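# Six arms hang a marquee roof on its post spikes

## Task

Put the marquee's roof up so that each post's spike passes through one corner eyelet of the roof, pushed fully down, with the knobs facing upward. The centre of the roof must hang unsupported. At the end, open all grippers and pull the arms away; the roof must stay in place without any robot holding it. Nothing else on the table may be shifted, left leaning or knocked over.

## Robot and tools

SETUP. Six identical i2rt Big YAM arms (arm1 to arm6) are mounted on a table top at about z=+0.72 m. Each has six revolute joints, a two-finger gripper and a wrist camera. Approximate feet in the scene frame (metres) and the direction each faces (degrees, counter-clockwise from +x): arm1 (+0.29, +0.65) facing -102; arm2 (-0.22, +0.65) facing -85; arm3 (-0.31, -0.65) facing +99; arm4 (+0.24, -0.65) facing +83; arm5 (-0.70, -0.07) facing +8; arm6 (+0.70, +0.08) facing +166. So arm1 and arm2 sit on the +y edge, arm3 and arm4 on the -y edge, arm5 on the -x end and arm6 on the +x end, all pointing inward. The hand reaches roughly 1.0 m from the joint-1 axis.

FRAME. One shared scene frame, origin on the floor, +z up. The 'hand' is the midpoint between fingertips; its z axis runs along the fingers and the fingers close along its y axis. No tool takes or prints Cartesian poses; everything is commanded in joint space.

execute_actions. Argument 'actions' is a list holding one action or nothing. The action is an object keyed by arm name; each arm entry holds 'joints', a map from joint name to an absolute target (not an offset). Any subset of arms and joints may be given. Names, units and ranges: joint1_rad -2.879..2.879 (base yaw, positive counter-clockwise seen from above, 0 = arm extends the way its foot faces); joint2_rad 0..3.141 (shoulder, 0 = upper arm pointing back about level, increasing lifts it up then forward); joint3_rad 0..3.019 (elbow, 0 = folded, increasing opens); joint4_rad -1.692..1.57 (wrist pitch, positive tips fingers up); joint5_rad -1.57..1.57 (wrist sideways swing, positive to the arm's right); joint6_rad -2.094..2.094 (hand roll, positive clockwise viewed from behind the hand); gripper_m 0..0.093 (fingertip gap in metres). Tolerances counted as reached: 0.045, 0.14, 0.09, 0.055, 0.03, 0.035 rad and 0.003 m. Any bad key or out-of-range number rejects the whole call and nothing moves. All listed motions start together but each joint has its own speed, so the hand can sweep a wide path. Optional 'cameras': names from arm1_cam_wrist..arm6_cam_wrist, cam_high, cam_low or 'all'; omitted/null means all, [] means none. An empty actions list just reports state and pictures. Joints left out of an action may still be driving toward an earlier target.

wait(seconds 0..10) commands nothing and returns the same report. zoom_image(camera, region [x0,y0,x1,y1] in pixels, top-left origin, at most 504x504) enlarges part of that camera's latest full image. finished_scene(scene) closes the scene for good, after the last command is held, and tells whether the goal was met.

READING RESULTS. joint_positions gives current joint values. joint_status tells how each commanded motion ended: reached, 'off_target' (stopped short, may still push), 'contact_stop' or 'time_out' (target dropped, joint holds where it is; a timed-out joint may keep a nearby target and keep pushing, listed under on_its_own), 'not_followed' (a self/inter-arm collision check blocked that arm's joint targets; its gripper still acts, and the blocked targets may be retried on later actions). on_its_own lists what the arm does uncommanded; 'held at' is the held target, not the actual position. To relieve a pushing joint, command its reported position. A very small change may produce no motion. A 'pictures' line lists the order of returned images. If a call reports a stop, subsequent motion calls in the same reply are skipped.

CAMERAS. cam_high (overhead, wide) and cam_low (side) are fixed in the room; wrist cameras are fisheye and ride on the hand, looking at the fingertips when joints 1 and 6 are 0 and the hand is level. Calibration intrinsics and extrinsics are provided; they may be off by a couple of degrees and millimetres, and wrist camera poses inherit joint errors.

HEAT. Motors heat while holding loads, even between calls. A MOTOR HOT line appears from 85 °C; at 100 °C the arm goes limp and falls (OVER-TEMPERATURE FAULT), and its unfinished keys read 'limit_stop_at_motor_heat'; resend the target afterwards.

AVOID. Robots do not stop on contact and can push hard. Squeezing two robots together hard ends the run; collisions can too, and the safety check ignores fingers, gripper bodies and wrist cameras. Knocking a rigid object out of the work area fails the task. Do not drop, slam or shove things; do not disturb the posts or any other item. Objects may occasionally be nudged by outside disturbances. Finish with grippers open and arms withdrawn from the roof.

Each tool is called after "Emit:" as a command line: name --argument value for each argument, lists and objects as JSON in quotes; but a table of rows of numbers goes row by row, as --pt "numbers of a row", without its own name.

## Session

Emit:
execute_actions --actions '[]'

Scene clock: 0.00 s.
arm1.joint_positions: joint1_rad=+0.257 joint2_rad=+0.413 joint3_rad=+0.552 joint4_rad=-1.252 joint5_rad=+0.204 joint6_rad=-0.384 gripper_m=+0.095
arm1.joint_status: not commanded
arm1.hand: x=+0.2727 y=+0.4590 z=+0.9414 quat_wxyz=(-0.054, -0.523, -0.817, +0.239) (m; scene frame)
arm2.joint_positions: joint1_rad=-0.357 joint2_rad=+0.519 joint3_rad=+0.405 joint4_rad=-0.989 joint5_rad=-0.262 joint6_rad=+0.293 gripper_m=+0.094
arm2.joint_status: not commanded
arm2.hand: x=-0.2397 y=+0.4331 z=+0.9350 quat_wxyz=(-0.256, -0.834, -0.482, +0.074) (m; scene frame)
arm3.joint_positions: joint1_rad=+0.117 joint2_rad=+0.333 joint3_rad=+0.661 joint4_rad=-1.408 joint5_rad=+0.301 joint6_rad=+0.513 gripper_m=+0.095
arm3.joint_status: not commanded
arm3.hand: x=-0.3024 y=-0.4832 z=+0.9746 quat_wxyz=(-0.228, +0.561, -0.778, -0.167) (m; scene frame)
arm4.joint_positions: joint1_rad=-0.201 joint2_rad=+0.473 joint3_rad=+0.473 joint4_rad=-1.093 joint5_rad=-0.142 joint6_rad=-0.533 gripper_m=+0.094
arm4.joint_status: not commanded
arm4.hand: x=+0.2789 y=-0.4437 z=+0.9236 quat_wxyz=(-0.197, +0.772, -0.584, -0.158) (m; scene frame)
arm5.joint_positions: joint1_rad=+0.396 joint2_rad=+0.404 joint3_rad=+0.603 joint4_rad=-1.295 joint5_rad=+0.099 joint6_rad=+0.239 gripper_m=+0.095
arm5.joint_status: not commanded
arm5.hand: x=-0.5349 y=+0.0145 z=+0.9299 quat_wxyz=(-0.241, +0.145, -0.959, -0.048) (m; scene frame)
arm6.joint_positions: joint1_rad=-0.302 joint2_rad=+0.499 joint3_rad=+0.439 joint4_rad=-1.058 joint5_rad=-0.311 joint6_rad=-0.197 gripper_m=+0.094
arm6.joint_status: not commanded
arm6.hand: x=+0.4948 y=+0.1463 z=+0.9510 quat_wxyz=(+0.058, +0.955, -0.141, -0.254) (m; scene frame)
pictures: arm1_cam_wrist, arm2_cam_wrist, arm3_cam_wrist, arm4_cam_wrist, arm5_cam_wrist, arm6_cam_wrist, cam_high, cam_low
Images, in order (width x height): arm1_cam_wrist 504x504, arm2_cam_wrist 504x504, arm3_cam_wrist 504x504, arm4_cam_wrist 504x504, arm5_cam_wrist 504x504, arm6_cam_wrist 504x504, cam_high 896x504, cam_low 896x504.

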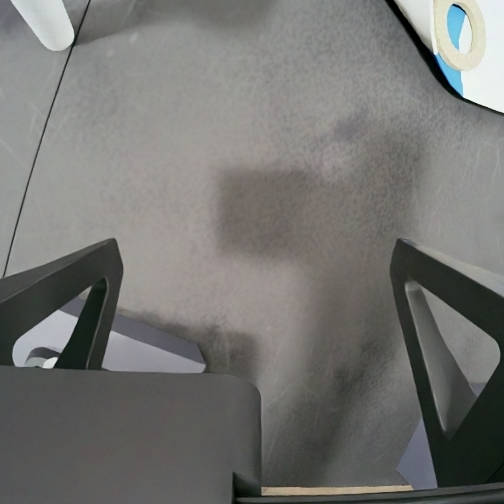

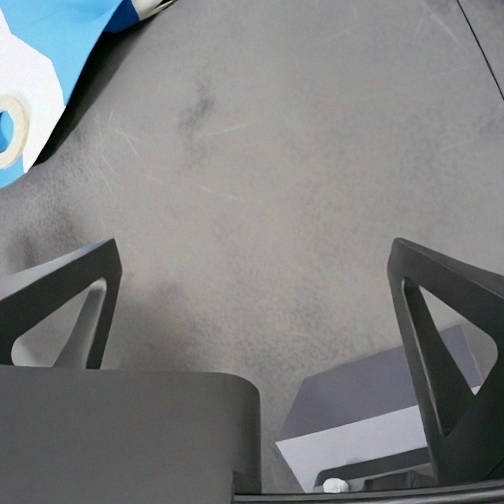

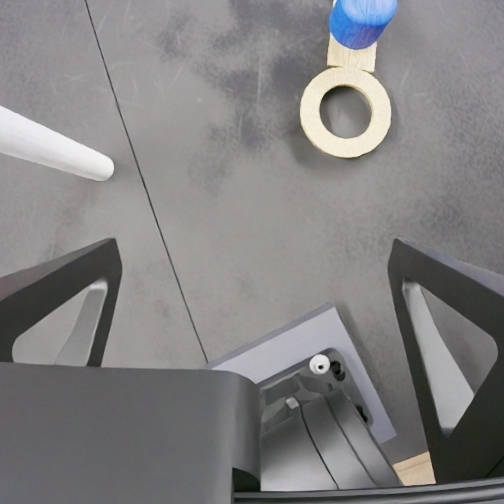

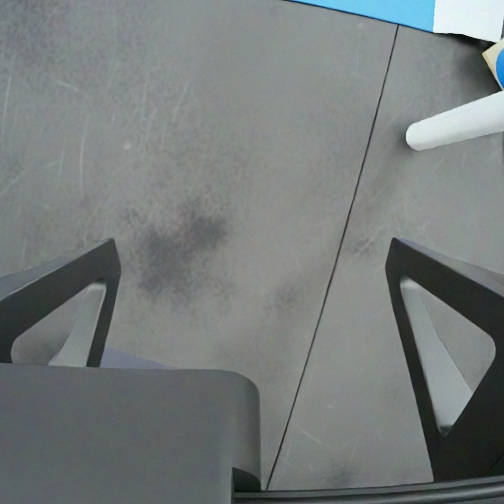

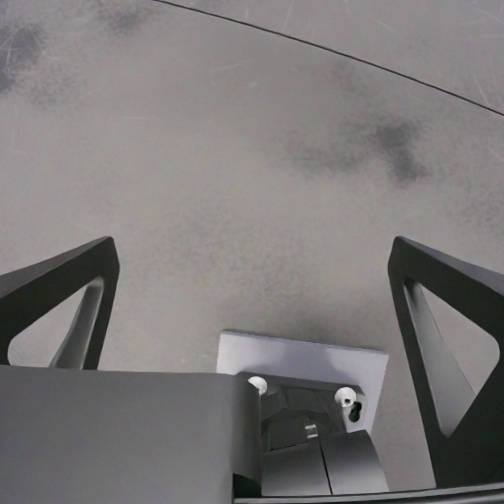

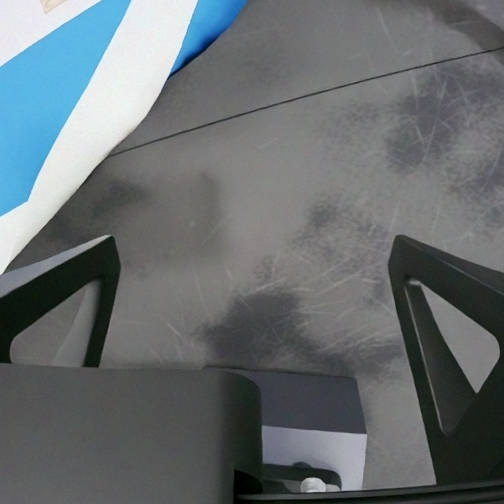

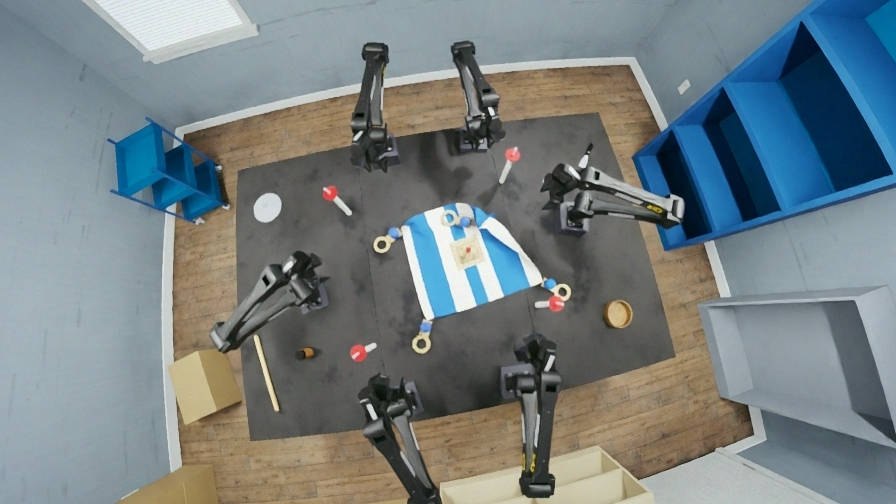

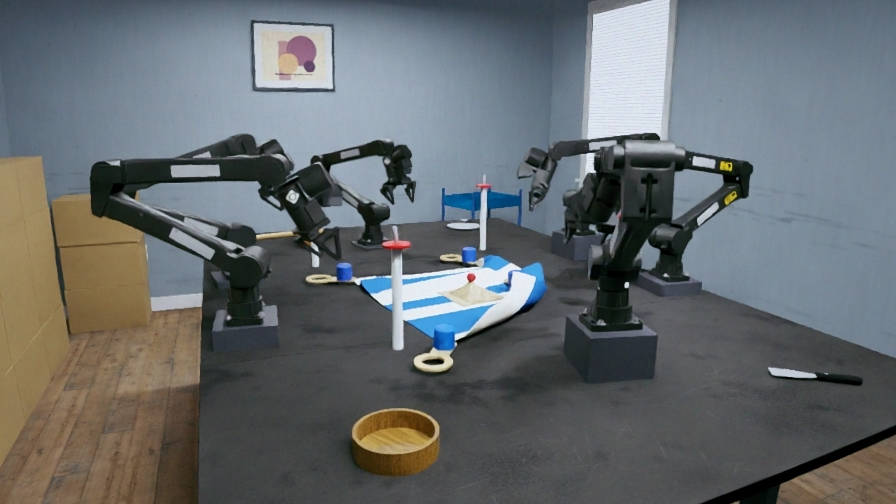

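Emit:
execute_actions --actions '[{"arm3":{"joints":{"joint1_rad":0,"joint2_rad":1.0,"joint3_rad":1.0,"joint4_rad":-1.57,"joint5_rad":0,"joint6_rad":0}},"arm4":{"joints":{"joint1_rad":0,"joint2_rad":1.4,"joint3_rad":1.4,"joint4_rad":-1.57,"joint5_rad":0,"joint6_rad":0}},"arm1":{"joints":{"joint1_rad":0,"joint2_rad":1.0,"joint3_rad":1.4,"joint4_rad":-1.57,"joint5_rad":0,"joint6_rad":0}},"arm5":{"joints":{"joint1_rad":0,"joint2_rad":1.4,"joint3_rad":1.0,"joint4_rad":-1.17,"joint5_rad":0,"joint6_rad":0}}}]' --cameras '["cam_high"]'

Scene clock: 2.90 s.
arm1.joint_positions: joint1_rad=+0.003 joint2_rad=+1.000 joint3_rad=+1.354 joint4_rad=-1.558 joint5_rad=+0.004 joint6_rad=-0.011 gripper_m=+0.095
arm1.joint_status: all done
arm1.hand: x=+0.2381 y=+0.3318 z=+1.1490 quat_wxyz=(-0.114, -0.745, -0.642, +0.139) (m; scene frame)
arm2.joint_positions: joint1_rad=-0.357 joint2_rad=+0.519 joint3_rad=+0.405 joint4_rad=-0.989 joint5_rad=-0.262 joint6_rad=+0.293 gripper_m=+0.094
arm2.joint_status: not commanded
arm2.hand: x=-0.2397 y=+0.4331 z=+0.9350 quat_wxyz=(-0.256, -0.834, -0.482, +0.074) (m; scene frame)
arm3.joint_positions: joint1_rad=+0.005 joint2_rad=+1.006 joint3_rad=+0.969 joint4_rad=-1.559 joint5_rad=+0.004 joint6_rad=+0.017 gripper_m=+0.095
arm3.joint_status: all done
arm3.hand: x=-0.3477 y=-0.4018 z=+0.9705 quat_wxyz=(+0.005, +0.754, -0.657, +0.009) (m; scene frame)
arm4.joint_positions: joint1_rad=-0.010 joint2_rad=+1.394 joint3_rad=+1.344 joint4_rad=-1.559 joint5_rad=-0.004 joint6_rad=-0.015 gripper_m=+0.094
arm4.joint_status: all done
arm4.hand: x=+0.2818 y=-0.2607 z=+1.0292 quat_wxyz=(+0.015, +0.676, -0.736, +0.004) (m; scene frame)
arm5.joint_positions: joint1_rad=+0.006 joint2_rad=+1.404 joint3_rad=+0.982 joint4_rad=-1.172 joint5_rad=+0.002 joint6_rad=+0.008 gripper_m=+0.095
arm5.joint_status: all done
arm5.hand: x=-0.3381 y=-0.0077 z=+0.8454 quat_wxyz=(+0.006, +0.082, -0.997, +0.001) (m; scene frame)
arm6.joint_positions: joint1_rad=-0.302 joint2_rad=+0.499 joint3_rad=+0.439 joint4_rad=-1.058 joint5_rad=-0.311 joint6_rad=-0.197 gripper_m=+0.094
arm6.joint_status: not commanded
arm6.hand: x=+0.4948 y=+0.1463 z=+0.9510 quat_wxyz=(+0.058, +0.955, -0.141, -0.254) (m; scene frame)
pictures: cam_high
Images, in order (width x height): cam_high 896x504.

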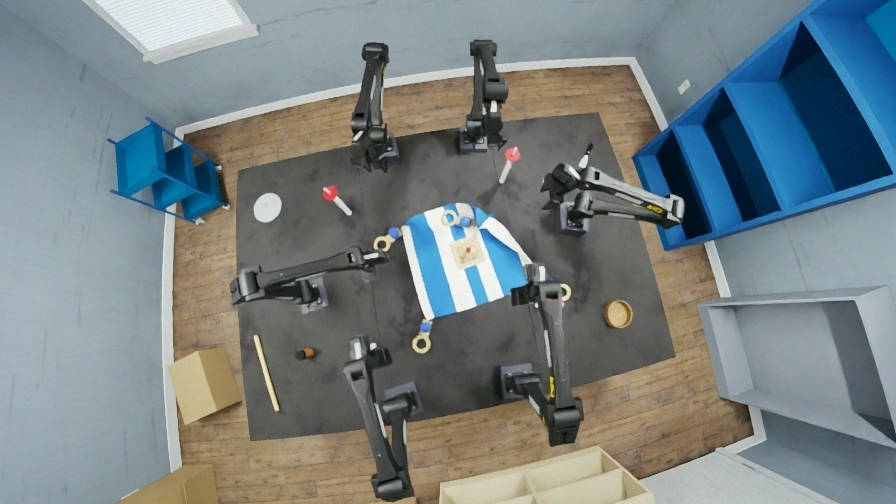

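Emit:
execute_actions --actions '[{"arm3":{"joints":{"joint1_rad":-0.588,"joint2_rad":1.276,"joint3_rad":0.944,"joint4_rad":-1.238}},"arm4":{"joints":{"joint1_rad":-0.475,"joint2_rad":1.718,"joint3_rad":1.359,"joint4_rad":-1.211}},"arm1":{"joints":{"joint1_rad":-0.082,"joint2_rad":1.7,"joint3_rad":1.345,"joint4_rad":-1.215}},"arm5":{"joints":{"joint1_rad":0.351,"joint2_rad":1.759,"joint3_rad":1.406,"joint4_rad":-1.217}}}]'

Scene clock: 5.73 s.
arm1.joint_positions: joint1_rad=-0.082 joint2_rad=+1.713 joint3_rad=+1.334 joint4_rad=-1.225 joint5_rad=+0.002 joint6_rad=-0.010 gripper_m=+0.095
arm1.joint_status: all done
arm1.hand: x=+0.1705 y=+0.1748 z=+0.8686 quat_wxyz=(+0.013, -0.785, -0.619, -0.014) (m; scene frame)
arm2.joint_positions: joint1_rad=-0.357 joint2_rad=+0.519 joint3_rad=+0.405 joint4_rad=-0.989 joint5_rad=-0.262 joint6_rad=+0.293 gripper_m=+0.094
arm2.joint_status: not commanded
arm2.hand: x=-0.2397 y=+0.4331 z=+0.9350 quat_wxyz=(-0.256, -0.834, -0.482, +0.074) (m; scene frame)
arm3.joint_positions: joint1_rad=-0.588 joint2_rad=+1.280 joint3_rad=+0.954 joint4_rad=-1.251 joint5_rad=+0.001 joint6_rad=+0.009 gripper_m=+0.095
arm3.joint_status: all done
arm3.hand: x=-0.1656 y=-0.3442 z=+0.8882 quat_wxyz=(+0.001, +0.533, -0.846, +0.000) (m; scene frame)
arm4.joint_positions: joint1_rad=-0.487 joint2_rad=+1.727 joint3_rad=+1.344 joint4_rad=-1.222 joint5_rad=+0.001 joint6_rad=-0.013 gripper_m=+0.094
arm4.joint_status: all done
arm4.hand: x=+0.5112 y=-0.2380 z=+0.8823 quat_wxyz=(+0.016, +0.482, -0.876, +0.001) (m; scene frame)
arm5.joint_positions: joint1_rad=+0.360 joint2_rad=+1.763 joint3_rad=+1.353 joint4_rad=-1.214 joint5_rad=+0.000 joint6_rad=+0.006 gripper_m=+0.095
arm5.joint_status: all done
arm5.hand: x=-0.2705 y=+0.1800 z=+0.8253 quat_wxyz=(+0.020, +0.258, -0.966, +0.008) (m; scene frame)
arm6.joint_positions: joint1_rad=-0.302 joint2_rad=+0.499 joint3_rad=+0.439 joint4_rad=-1.058 joint5_rad=-0.311 joint6_rad=-0.197 gripper_m=+0.094
arm6.joint_status: not commanded
arm6.hand: x=+0.4948 y=+0.1463 z=+0.9510 quat_wxyz=(+0.058, +0.955, -0.141, -0.254) (m; scene frame)
pictures: arm1_cam_wrist, arm2_cam_wrist, arm3_cam_wrist, arm4_cam_wrist, arm5_cam_wrist, arm6_cam_wrist, cam_high, cam_low
camera_calibration (this result's frames):
arm1_cam_wrist: T_world_to_cam=[[-0.972864, 0.231078, -0.0118085, 0.136914], [0.175645, 0.770778, 0.612413, -0.692088], [0.150617, 0.59372, -0.79045, 0.678473], [0, 0, 0, 1]] pos_world=[0.152571, 0.0989858, 0.961759]
arm3_cam_wrist: T_world_to_cam=[[0.902075, -0.431564, 0.00351336, -0.0058617], [-0.349919, -0.726604, 0.591273, -0.830363], [-0.252619, -0.534602, -0.806464, 0.61257], [0, 0, 0, 1]] pos_world=[-0.130525, -0.278393, 0.985007]
arm4_cam_wrist: T_world_to_cam=[[0.851801, -0.523857, -0.00289602, -0.56306], [-0.416369, -0.680358, 0.603117, -0.475318], [-0.317918, -0.51253, -0.797647, 0.867338], [0, 0, 0, 1]] pos_world=[0.557449, -0.173812, 0.976871]
arm5_cam_wrist: T_world_to_cam=[[0.509718, -0.860324, 0.00545441, 0.290492], [-0.677358, -0.39739, 0.619086, -0.618], [-0.530447, -0.319254, -0.785305, 0.687957], [0, 0, 0, 1]] pos_world=[-0.201751, 0.223963, 0.921266]
Images, in order (width x height): arm1_cam_wrist 504x504, arm2_cam_wrist 504x504, arm3_cam_wrist 504x504, arm4_cam_wrist 504x504, arm5_cam_wrist 504x504, arm6_cam_wrist 504x504, cam_high 896x504, cam_low 896x504.

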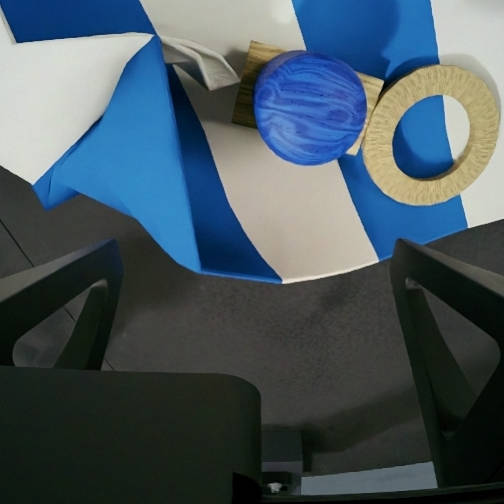

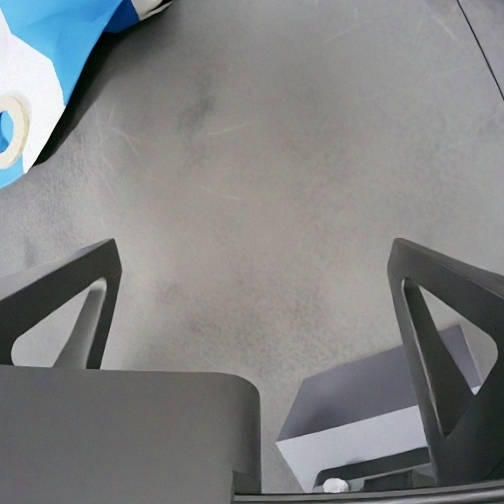

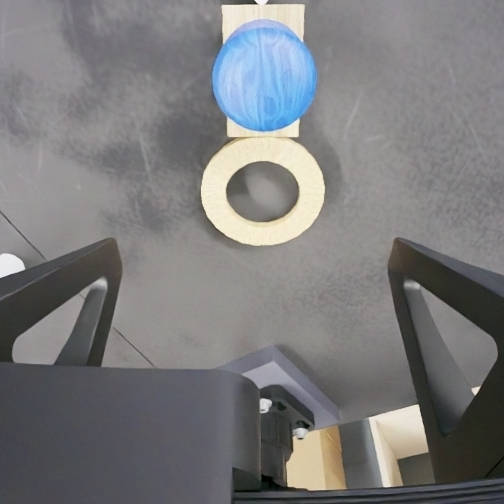

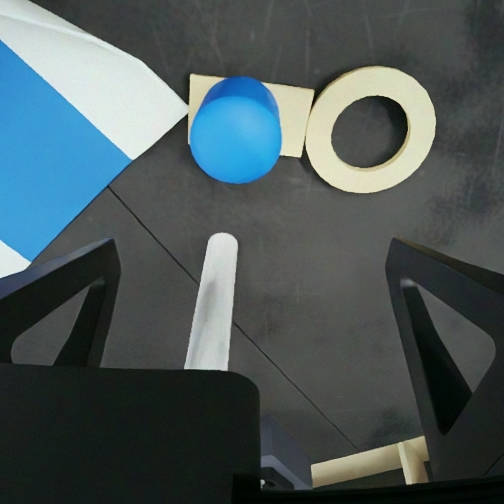

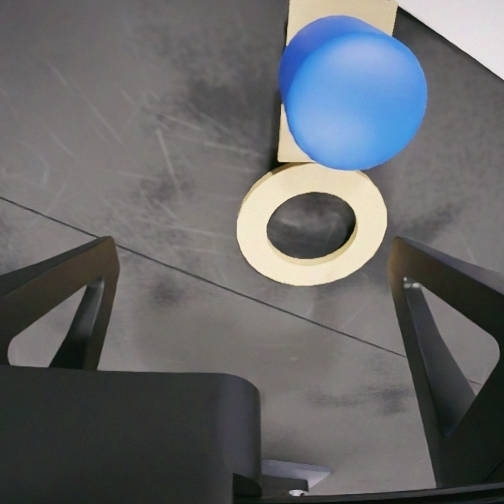

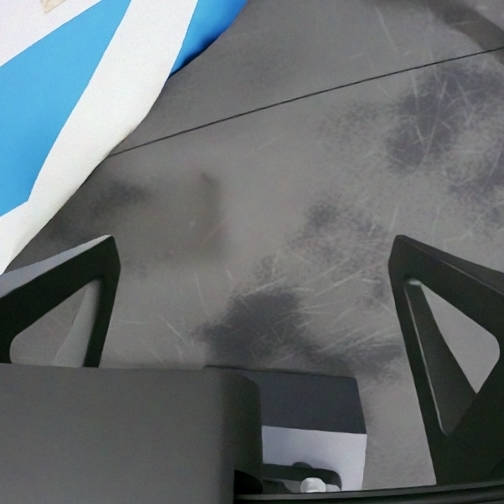

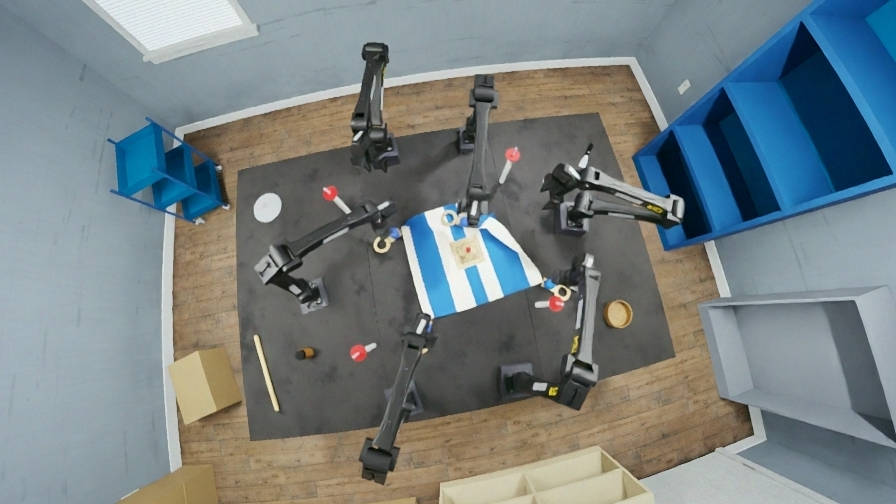

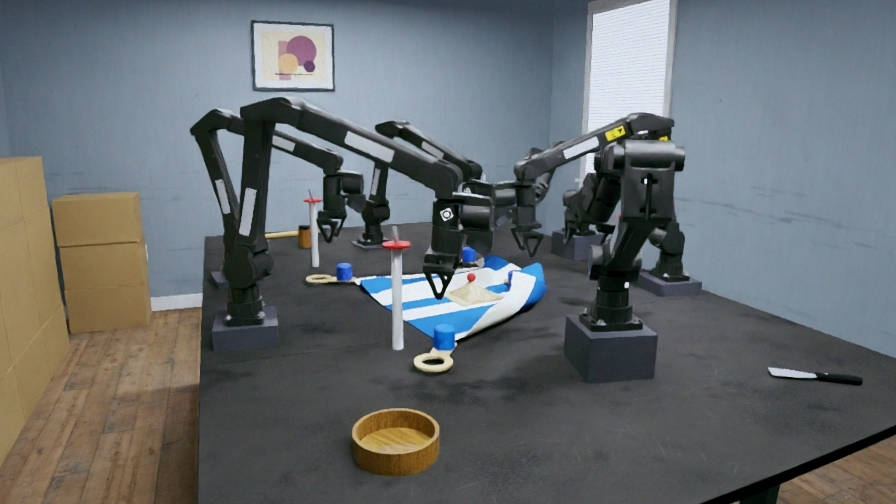

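Emit:
execute_actions --actions '[{"arm3":{"joints":{"joint1_rad":-0.603,"joint2_rad":1.524,"joint3_rad":0.869,"joint4_rad":-0.916}},"arm4":{"joints":{"joint1_rad":-0.469,"joint2_rad":1.872,"joint3_rad":1.233,"joint4_rad":-0.93}},"arm1":{"joints":{"joint1_rad":-0.14,"joint2_rad":1.894,"joint3_rad":1.293,"joint4_rad":-0.97}},"arm5":{"joints":{"joint1_rad":0.281,"joint2_rad":1.931,"joint3_rad":1.393,"joint4_rad":-1.03}}}]' --cameras '["arm1_cam_wrist","arm3_cam_wrist","arm4_cam_wrist","arm5_cam_wrist","cam_low"]'

Scene clock: 7.87 s.
arm1.joint_positions: joint1_rad=-0.145 joint2_rad=+1.904 joint3_rad=+1.289 joint4_rad=-0.984 joint5_rad=+0.002 joint6_rad=-0.010 gripper_m=+0.095
arm1.joint_status: all done
arm1.hand: x=+0.1332 y=+0.1598 z=+0.7593 quat_wxyz=(+0.011, -0.804, -0.594, -0.012) (m; scene frame)
arm2.joint_positions: joint1_rad=-0.357 joint2_rad=+0.519 joint3_rad=+0.405 joint4_rad=-0.989 joint5_rad=-0.262 joint6_rad=+0.293 gripper_m=+0.094
arm2.joint_status: not commanded
arm2.hand: x=-0.2397 y=+0.4331 z=+0.9350 quat_wxyz=(-0.256, -0.834, -0.482, +0.074) (m; scene frame)
arm3.joint_positions: joint1_rad=-0.592 joint2_rad=+1.529 joint3_rad=+0.876 joint4_rad=-0.929 joint5_rad=+0.001 joint6_rad=+0.009 gripper_m=+0.095
arm3.joint_status: all done
arm3.hand: x=-0.1490 y=-0.3120 z=+0.7776 quat_wxyz=(+0.004, +0.531, -0.847, +0.002) (m; scene frame)
arm4.joint_positions: joint1_rad=-0.485 joint2_rad=+1.880 joint3_rad=+1.228 joint4_rad=-0.942 joint5_rad=+0.001 joint6_rad=-0.013 gripper_m=+0.094
arm4.joint_status: all done
arm4.hand: x=+0.5122 y=-0.2309 z=+0.7698 quat_wxyz=(+0.011, +0.483, -0.875, -0.002) (m; scene frame)
arm5.joint_positions: joint1_rad=+0.275 joint2_rad=+1.945 joint3_rad=+1.359 joint4_rad=-1.039 joint5_rad=-0.001 joint6_rad=+0.005 gripper_m=+0.095
arm5.joint_status: all done
arm5.hand: x=-0.2222 y=+0.1559 z=+0.7353 quat_wxyz=(+0.021, +0.216, -0.976, +0.005) (m; scene frame)
arm6.joint_positions: joint1_rad=-0.302 joint2_rad=+0.499 joint3_rad=+0.439 joint4_rad=-1.058 joint5_rad=-0.311 joint6_rad=-0.197 gripper_m=+0.094
arm6.joint_status: not commanded
arm6.hand: x=+0.4948 y=+0.1463 z=+0.9510 quat_wxyz=(+0.058, +0.955, -0.141, -0.254) (m; scene frame)
pictures: arm1_cam_wrist, arm3_cam_wrist, arm4_cam_wrist, arm5_cam_wrist, cam_low
camera_calibration (this result's frames):
arm1_cam_wrist: T_world_to_cam=[[-0.956309, 0.292132, -0.0114937, 0.0906328], [0.224945, 0.760344, 0.609325, -0.609619], [0.186742, 0.580117, -0.792837, 0.605801], [0, 0, 0, 1]] pos_world=[0.110675, 0.0856075, 0.852799]
arm3_cam_wrist: T_world_to_cam=[[0.900271, -0.435316, 0.00354459, -0.00797231], [-0.351492, -0.722063, 0.595885, -0.738186], [-0.256839, -0.537704, -0.803062, 0.540426], [0, 0, 0, 1]] pos_world=[-0.113486, -0.245898, 0.873898]
arm4_cam_wrist: T_world_to_cam=[[0.853128, -0.521696, -0.00259247, -0.560962], [-0.418284, -0.686972, 0.594229, -0.395948], [-0.311788, -0.505869, -0.804292, 0.785073], [0, 0, 0, 1]] pos_world=[0.55773, -0.167513, 0.865257]
arm5_cam_wrist: T_world_to_cam=[[0.434712, -0.900566, 0.00261491, 0.237353], [-0.707673, -0.339802, 0.619463, -0.555229], [-0.556978, -0.271138, -0.785022, 0.621605], [0, 0, 0, 1]] pos_world=[-0.14988, 0.193625, 0.831296]
Images, in order (width x height): arm1_cam_wrist 504x504, arm3_cam_wrist 504x504, arm4_cam_wrist 504x504, arm5_cam_wrist 504x504, cam_low 896x504.

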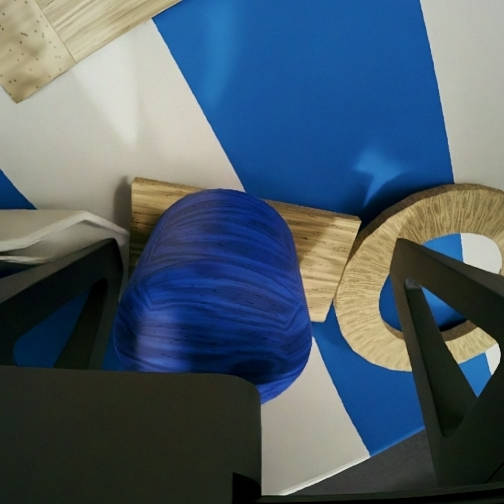

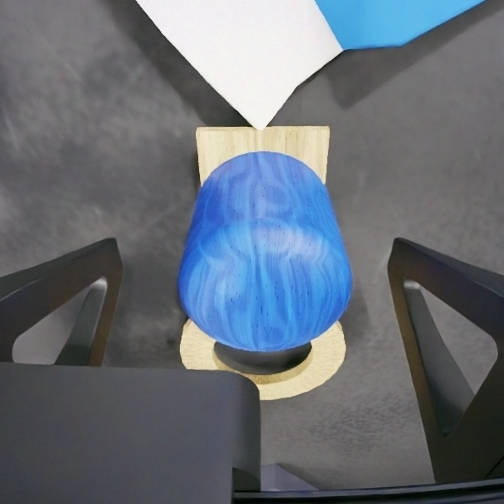

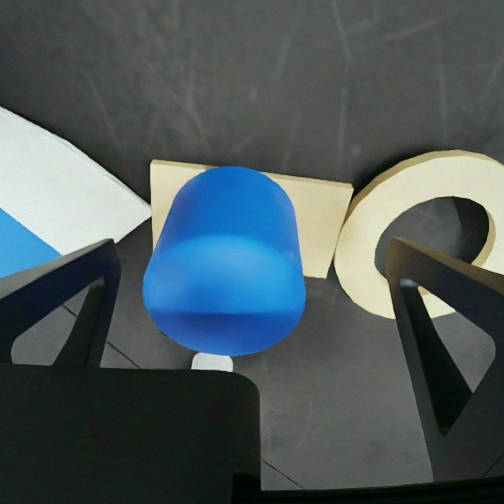

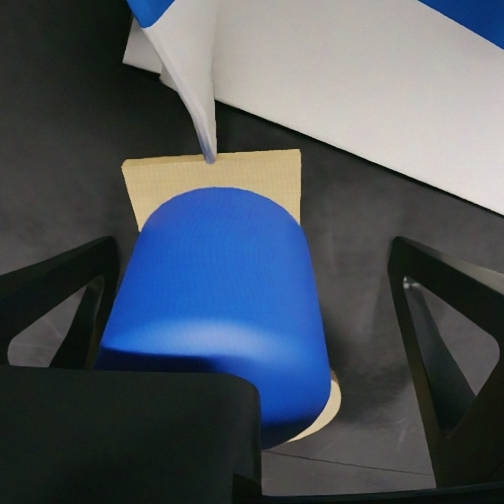

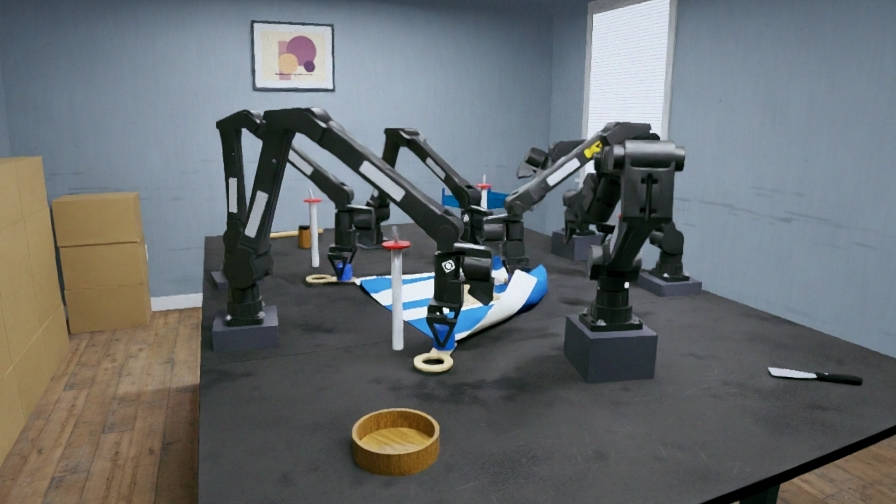

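Emit:
execute_actions --actions '[{"arm3":{"joints":{"joint2_rad":1.49,"joint3_rad":0.79,"joint4_rad":-0.87}},"arm4":{"joints":{"joint1_rad":-0.45,"joint3_rad":1.205,"joint4_rad":-0.9}},"arm1":{"joints":{"joint1_rad":-0.125,"joint2_rad":1.855,"joint3_rad":1.25}},"arm5":{"joints":{"joint2_rad":1.89,"joint3_rad":1.36}}}]' --cameras '[]'

Emit:
execute_actions --actions '[{"arm3":{"joints":{"gripper_m":0}},"arm4":{"joints":{"gripper_m":0}},"arm1":{"joints":{"gripper_m":0}},"arm5":{"joints":{"gripper_m":0}}}]' --cameras '["arm1_cam_wrist","arm3_cam_wrist","arm4_cam_wrist","arm5_cam_wrist","cam_low"]'

Scene clock: 9.20 s.
arm1.joint_positions: joint1_rad=-0.132 joint2_rad=+1.872 joint3_rad=+1.254 joint4_rad=-0.980 joint5_rad=+0.002 joint6_rad=-0.010 gripper_m=+0.095
arm1.joint_status: all done
arm1.hand: x=+0.1431 y=+0.1682 z=+0.7647 quat_wxyz=(+0.011, -0.800, -0.600, -0.011) (m; scene frame)
arm2.joint_positions: joint1_rad=-0.357 joint2_rad=+0.519 joint3_rad=+0.405 joint4_rad=-0.989 joint5_rad=-0.262 joint6_rad=+0.293 gripper_m=+0.094
arm2.joint_status: not commanded
arm2.hand: x=-0.2397 y=+0.4331 z=+0.9350 quat_wxyz=(-0.256, -0.834, -0.482, +0.074) (m; scene frame)
arm3.joint_positions: joint1_rad=-0.592 joint2_rad=+1.489 joint3_rad=+0.799 joint4_rad=-0.884 joint5_rad=+0.001 joint6_rad=+0.009 gripper_m=+0.095
arm3.joint_status: all done
arm3.hand: x=-0.1585 y=-0.3319 z=+0.7682 quat_wxyz=(+0.000, +0.531, -0.847, -0.001) (m; scene frame)
arm4.joint_positions: joint1_rad=-0.460 joint2_rad=+1.880 joint3_rad=+1.216 joint4_rad=-0.912 joint5_rad=+0.001 joint6_rad=-0.013 gripper_m=+0.094
arm4.joint_status: all done
arm4.hand: x=+0.5025 y=-0.2230 z=+0.7663 quat_wxyz=(+0.004, +0.494, -0.869, -0.006) (m; scene frame)
arm5.joint_positions: joint1_rad=+0.275 joint2_rad=+1.898 joint3_rad=+1.359 joint4_rad=-1.039 joint5_rad=-0.001 joint6_rad=+0.005 gripper_m=+0.095
arm5.joint_status: all done
arm5.hand: x=-0.2175 y=+0.1582 z=+0.7595 quat_wxyz=(-0.002, +0.217, -0.976, +0.000) (m; scene frame)
arm6.joint_positions: joint1_rad=-0.302 joint2_rad=+0.499 joint3_rad=+0.439 joint4_rad=-1.058 joint5_rad=-0.311 joint6_rad=-0.197 gripper_m=+0.094
arm6.joint_status: not commanded
arm6.hand: x=+0.4948 y=+0.1463 z=+0.9510 quat_wxyz=(+0.058, +0.955, -0.141, -0.254) (m; scene frame)
pictures: none
No camera images: the call's "cameras" was empty. Leave "cameras" out to get every camera's image.

Scene clock: 9.93 s.
arm1.joint_positions: joint1_rad=-0.132 joint2_rad=+1.872 joint3_rad=+1.254 joint4_rad=-0.980 joint5_rad=+0.001 joint6_rad=-0.010 gripper_m=+0.049
arm1.joint_status: gripper_m off_target (ended at +0.049, target +0.000)
arm1.hand: x=+0.1433 y=+0.1681 z=+0.7647 quat_wxyz=(+0.010, -0.800, -0.600, -0.012) (m; scene frame)
arm2.joint_positions: joint1_rad=-0.357 joint2_rad=+0.519 joint3_rad=+0.405 joint4_rad=-0.989 joint5_rad=-0.262 joint6_rad=+0.293 gripper_m=+0.094
arm2.joint_status: not commanded
arm2.hand: x=-0.2397 y=+0.4331 z=+0.9350 quat_wxyz=(-0.256, -0.834, -0.482, +0.074) (m; scene frame)
arm3.joint_positions: joint1_rad=-0.592 joint2_rad=+1.489 joint3_rad=+0.799 joint4_rad=-0.883 joint5_rad=+0.001 joint6_rad=+0.009 gripper_m=+0.042
arm3.joint_status: gripper_m off_target (ended at +0.042, target +0.000)
arm3.hand: x=-0.1585 y=-0.3318 z=+0.7682 quat_wxyz=(+0.000, +0.531, -0.847, -0.001) (m; scene frame)
arm4.joint_positions: joint1_rad=-0.460 joint2_rad=+1.880 joint3_rad=+1.216 joint4_rad=-0.912 joint5_rad=+0.001 joint6_rad=-0.012 gripper_m=+0.048
arm4.joint_status: gripper_m off_target (ended at +0.048, target +0.000)
arm4.hand: x=+0.5025 y=-0.2229 z=+0.7663 quat_wxyz=(+0.003, +0.494, -0.870, -0.006) (m; scene frame)
arm5.joint_positions: joint1_rad=+0.275 joint2_rad=+1.898 joint3_rad=+1.359 joint4_rad=-1.038 joint5_rad=-0.001 joint6_rad=+0.005 gripper_m=+0.049
arm5.joint_status: gripper_m off_target (ended at +0.049, target +0.000)
arm5.hand: x=-0.2173 y=+0.1581 z=+0.7595 quat_wxyz=(-0.003, +0.217, -0.976, +0.000) (m; scene frame)
arm6.joint_positions: joint1_rad=-0.302 joint2_rad=+0.499 joint3_rad=+0.439 joint4_rad=-1.058 joint5_rad=-0.311 joint6_rad=-0.197 gripper_m=+0.094
arm6.joint_status: not commanded
arm6.hand: x=+0.4948 y=+0.1463 z=+0.9510 quat_wxyz=(+0.058, +0.955, -0.141, -0.254) (m; scene frame)
pictures: arm1_cam_wrist, arm3_cam_wrist, arm4_cam_wrist, arm5_cam_wrist, cam_low
camera_calibration (this result's frames):
arm1_cam_wrist: T_world_to_cam=[[-0.960215, 0.278973, -0.0126666, 0.101612], [0.21421, 0.764886, 0.607506, -0.619346], [0.179166, 0.580623, -0.794214, 0.605441], [0, 0, 0, 1]] pos_world=[0.121765, 0.0938489, 0.858393]
arm3_cam_wrist: T_world_to_cam=[[0.900249, -0.435364, 0.00308994, -0.00769746], [-0.353625, -0.727052, 0.588511, -0.746571], [-0.25397, -0.5309, -0.808483, 0.526697], [0, 0, 0, 1]] pos_world=[-0.123311, -0.266524, 0.865215]
arm4_cam_wrist: T_world_to_cam=[[0.865497, -0.500911, -0.00200255, -0.550565], [-0.40725, -0.705982, 0.579429, -0.390837], [-0.291656, -0.500678, -0.81502, 0.782488], [0, 0, 0, 1]] pos_world=[0.545561, -0.159933, 0.863104]
arm5_cam_wrist: T_world_to_cam=[[0.435047, -0.9004, 0.00374639, 0.23637], [-0.733568, -0.352019, 0.581344, -0.540719], [-0.522123, -0.25566, -0.813649, 0.67077], [0, 0, 0, 1]] pos_world=[-0.149262, 0.193973, 0.85923]
Images, in order (width x height): arm1_cam_wrist 504x504, arm3_cam_wrist 504x504, arm4_cam_wrist 504x504, arm5_cam_wrist 504x504, cam_low 896x504.

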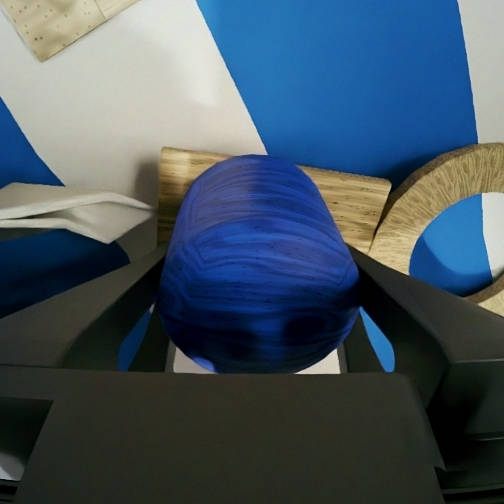

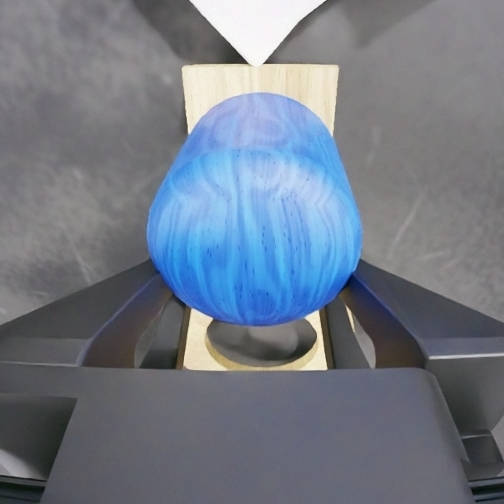

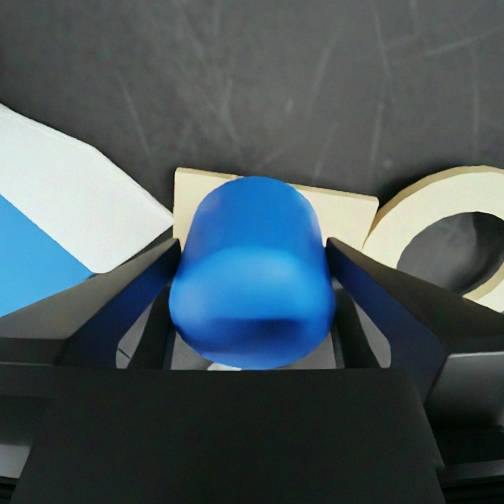

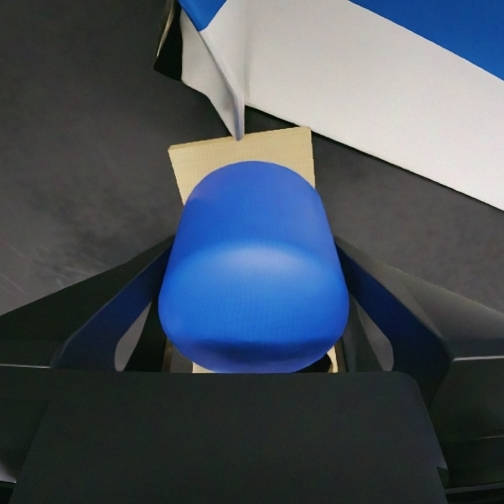

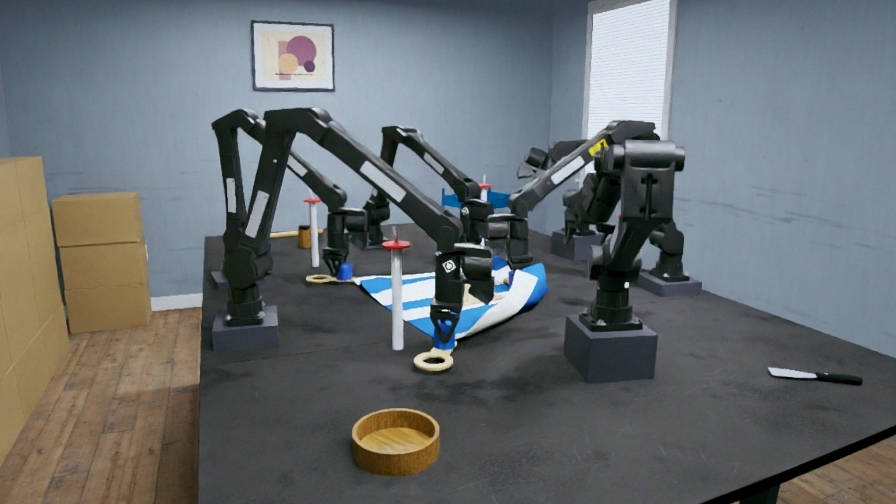

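Emit:
execute_actions --actions '[{"arm3":{"joints":{"joint2_rad":1.3,"joint3_rad":1.39,"joint4_rad":-1.65}},"arm4":{"joints":{"joint2_rad":1.676,"joint3_rad":1.75,"joint4_rad":-1.63}},"arm1":{"joints":{"joint2_rad":1.676,"joint3_rad":1.75,"joint4_rad":-1.63}},"arm5":{"joints":{"joint2_rad":1.676,"joint3_rad":1.78,"joint4_rad":-1.63}}}]' --cameras '["cam_high","cam_low","arm1_cam_wrist","arm3_cam_wrist"]'

Scene clock: 11.90 s.
arm1.joint_positions: joint1_rad=-0.132 joint2_rad=+1.668 joint3_rad=+1.713 joint4_rad=-1.619 joint5_rad=+0.001 joint6_rad=-0.010 gripper_m=+0.049
arm1.joint_status: all done
arm1.hand: x=+0.1424 y=+0.1638 z=+1.0321 quat_wxyz=(+0.003, -0.800, -0.600, -0.002) (m; scene frame)
arm2.joint_positions: joint1_rad=-0.357 joint2_rad=+0.519 joint3_rad=+0.405 joint4_rad=-0.989 joint5_rad=-0.262 joint6_rad=+0.293 gripper_m=+0.094
arm2.joint_status: not commanded
arm2.hand: x=-0.2397 y=+0.4331 z=+0.9350 quat_wxyz=(-0.256, -0.834, -0.482, +0.074) (m; scene frame)
arm3.joint_positions: joint1_rad=-0.592 joint2_rad=+1.288 joint3_rad=+1.335 joint4_rad=-1.638 joint5_rad=+0.001 joint6_rad=+0.009 gripper_m=+0.042
arm3.joint_status: all done
arm3.hand: x=-0.1560 y=-0.3278 z=+1.0290 quat_wxyz=(+0.007, +0.531, -0.847, +0.004) (m; scene frame)
arm4.joint_positions: joint1_rad=-0.455 joint2_rad=+1.660 joint3_rad=+1.712 joint4_rad=-1.619 joint5_rad=-0.004 joint6_rad=-0.012 gripper_m=+0.048
arm4.joint_status: all done
arm4.hand: x=+0.5050 y=-0.2210 z=+1.0525 quat_wxyz=(+0.001, +0.496, -0.868, -0.010) (m; scene frame)
arm5.joint_positions: joint1_rad=+0.275 joint2_rad=+1.689 joint3_rad=+1.755 joint4_rad=-1.619 joint5_rad=+0.004 joint6_rad=+0.005 gripper_m=+0.049
arm5.joint_status: all done
arm5.hand: x=-0.2331 y=+0.1505 z=+1.0119 quat_wxyz=(-0.015, +0.217, -0.976, +0.000) (m; scene frame)
arm6.joint_positions: joint1_rad=-0.302 joint2_rad=+0.499 joint3_rad=+0.439 joint4_rad=-1.058 joint5_rad=-0.311 joint6_rad=-0.197 gripper_m=+0.094
arm6.joint_status: not commanded
arm6.hand: x=+0.4948 y=+0.1463 z=+0.9510 quat_wxyz=(+0.058, +0.955, -0.141, -0.254) (m; scene frame)
pictures: arm1_cam_wrist, arm3_cam_wrist, cam_high, cam_low
camera_calibration (this result's frames):
arm1_cam_wrist: T_world_to_cam=[[-0.960314, 0.278645, -0.0123815, 0.105127], [0.218414, 0.778861, 0.587938, -0.760992], [0.17347, 0.561901, -0.808811, 0.839405], [0, 0, 0, 1]] pos_world=[0.121555, 0.091751, 1.12764]
arm3_cam_wrist: T_world_to_cam=[[0.90029, -0.435278, 0.00322984, -0.00915972], [-0.349122, -0.717621, 0.602607, -0.906911], [-0.259984, -0.543648, -0.798032, 0.724503], [0, 0, 0, 1]] pos_world=[-0.120017, -0.26093, 1.12472]
Images, in order (width x height): arm1_cam_wrist 504x504, arm3_cam_wrist 504x504, cam_high 896x504, cam_low 896x504.

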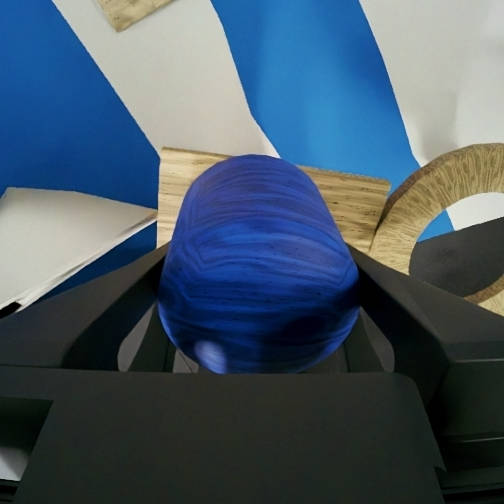

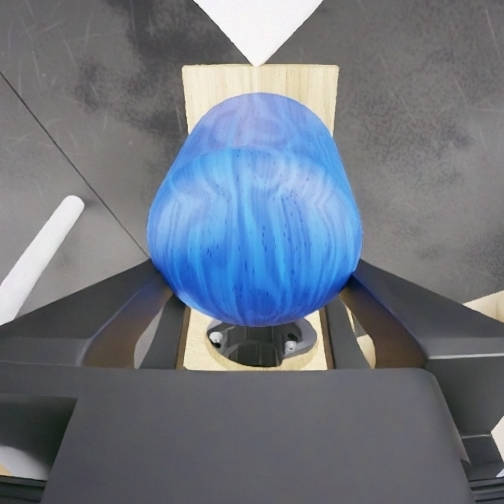

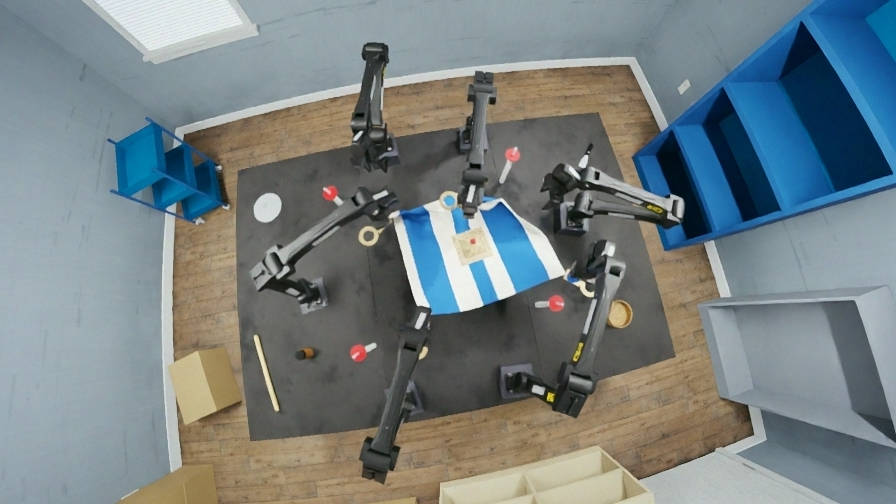

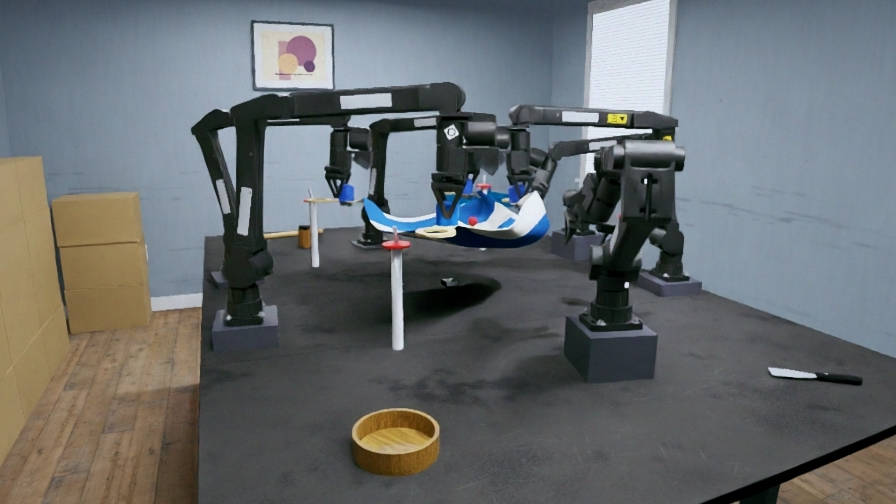

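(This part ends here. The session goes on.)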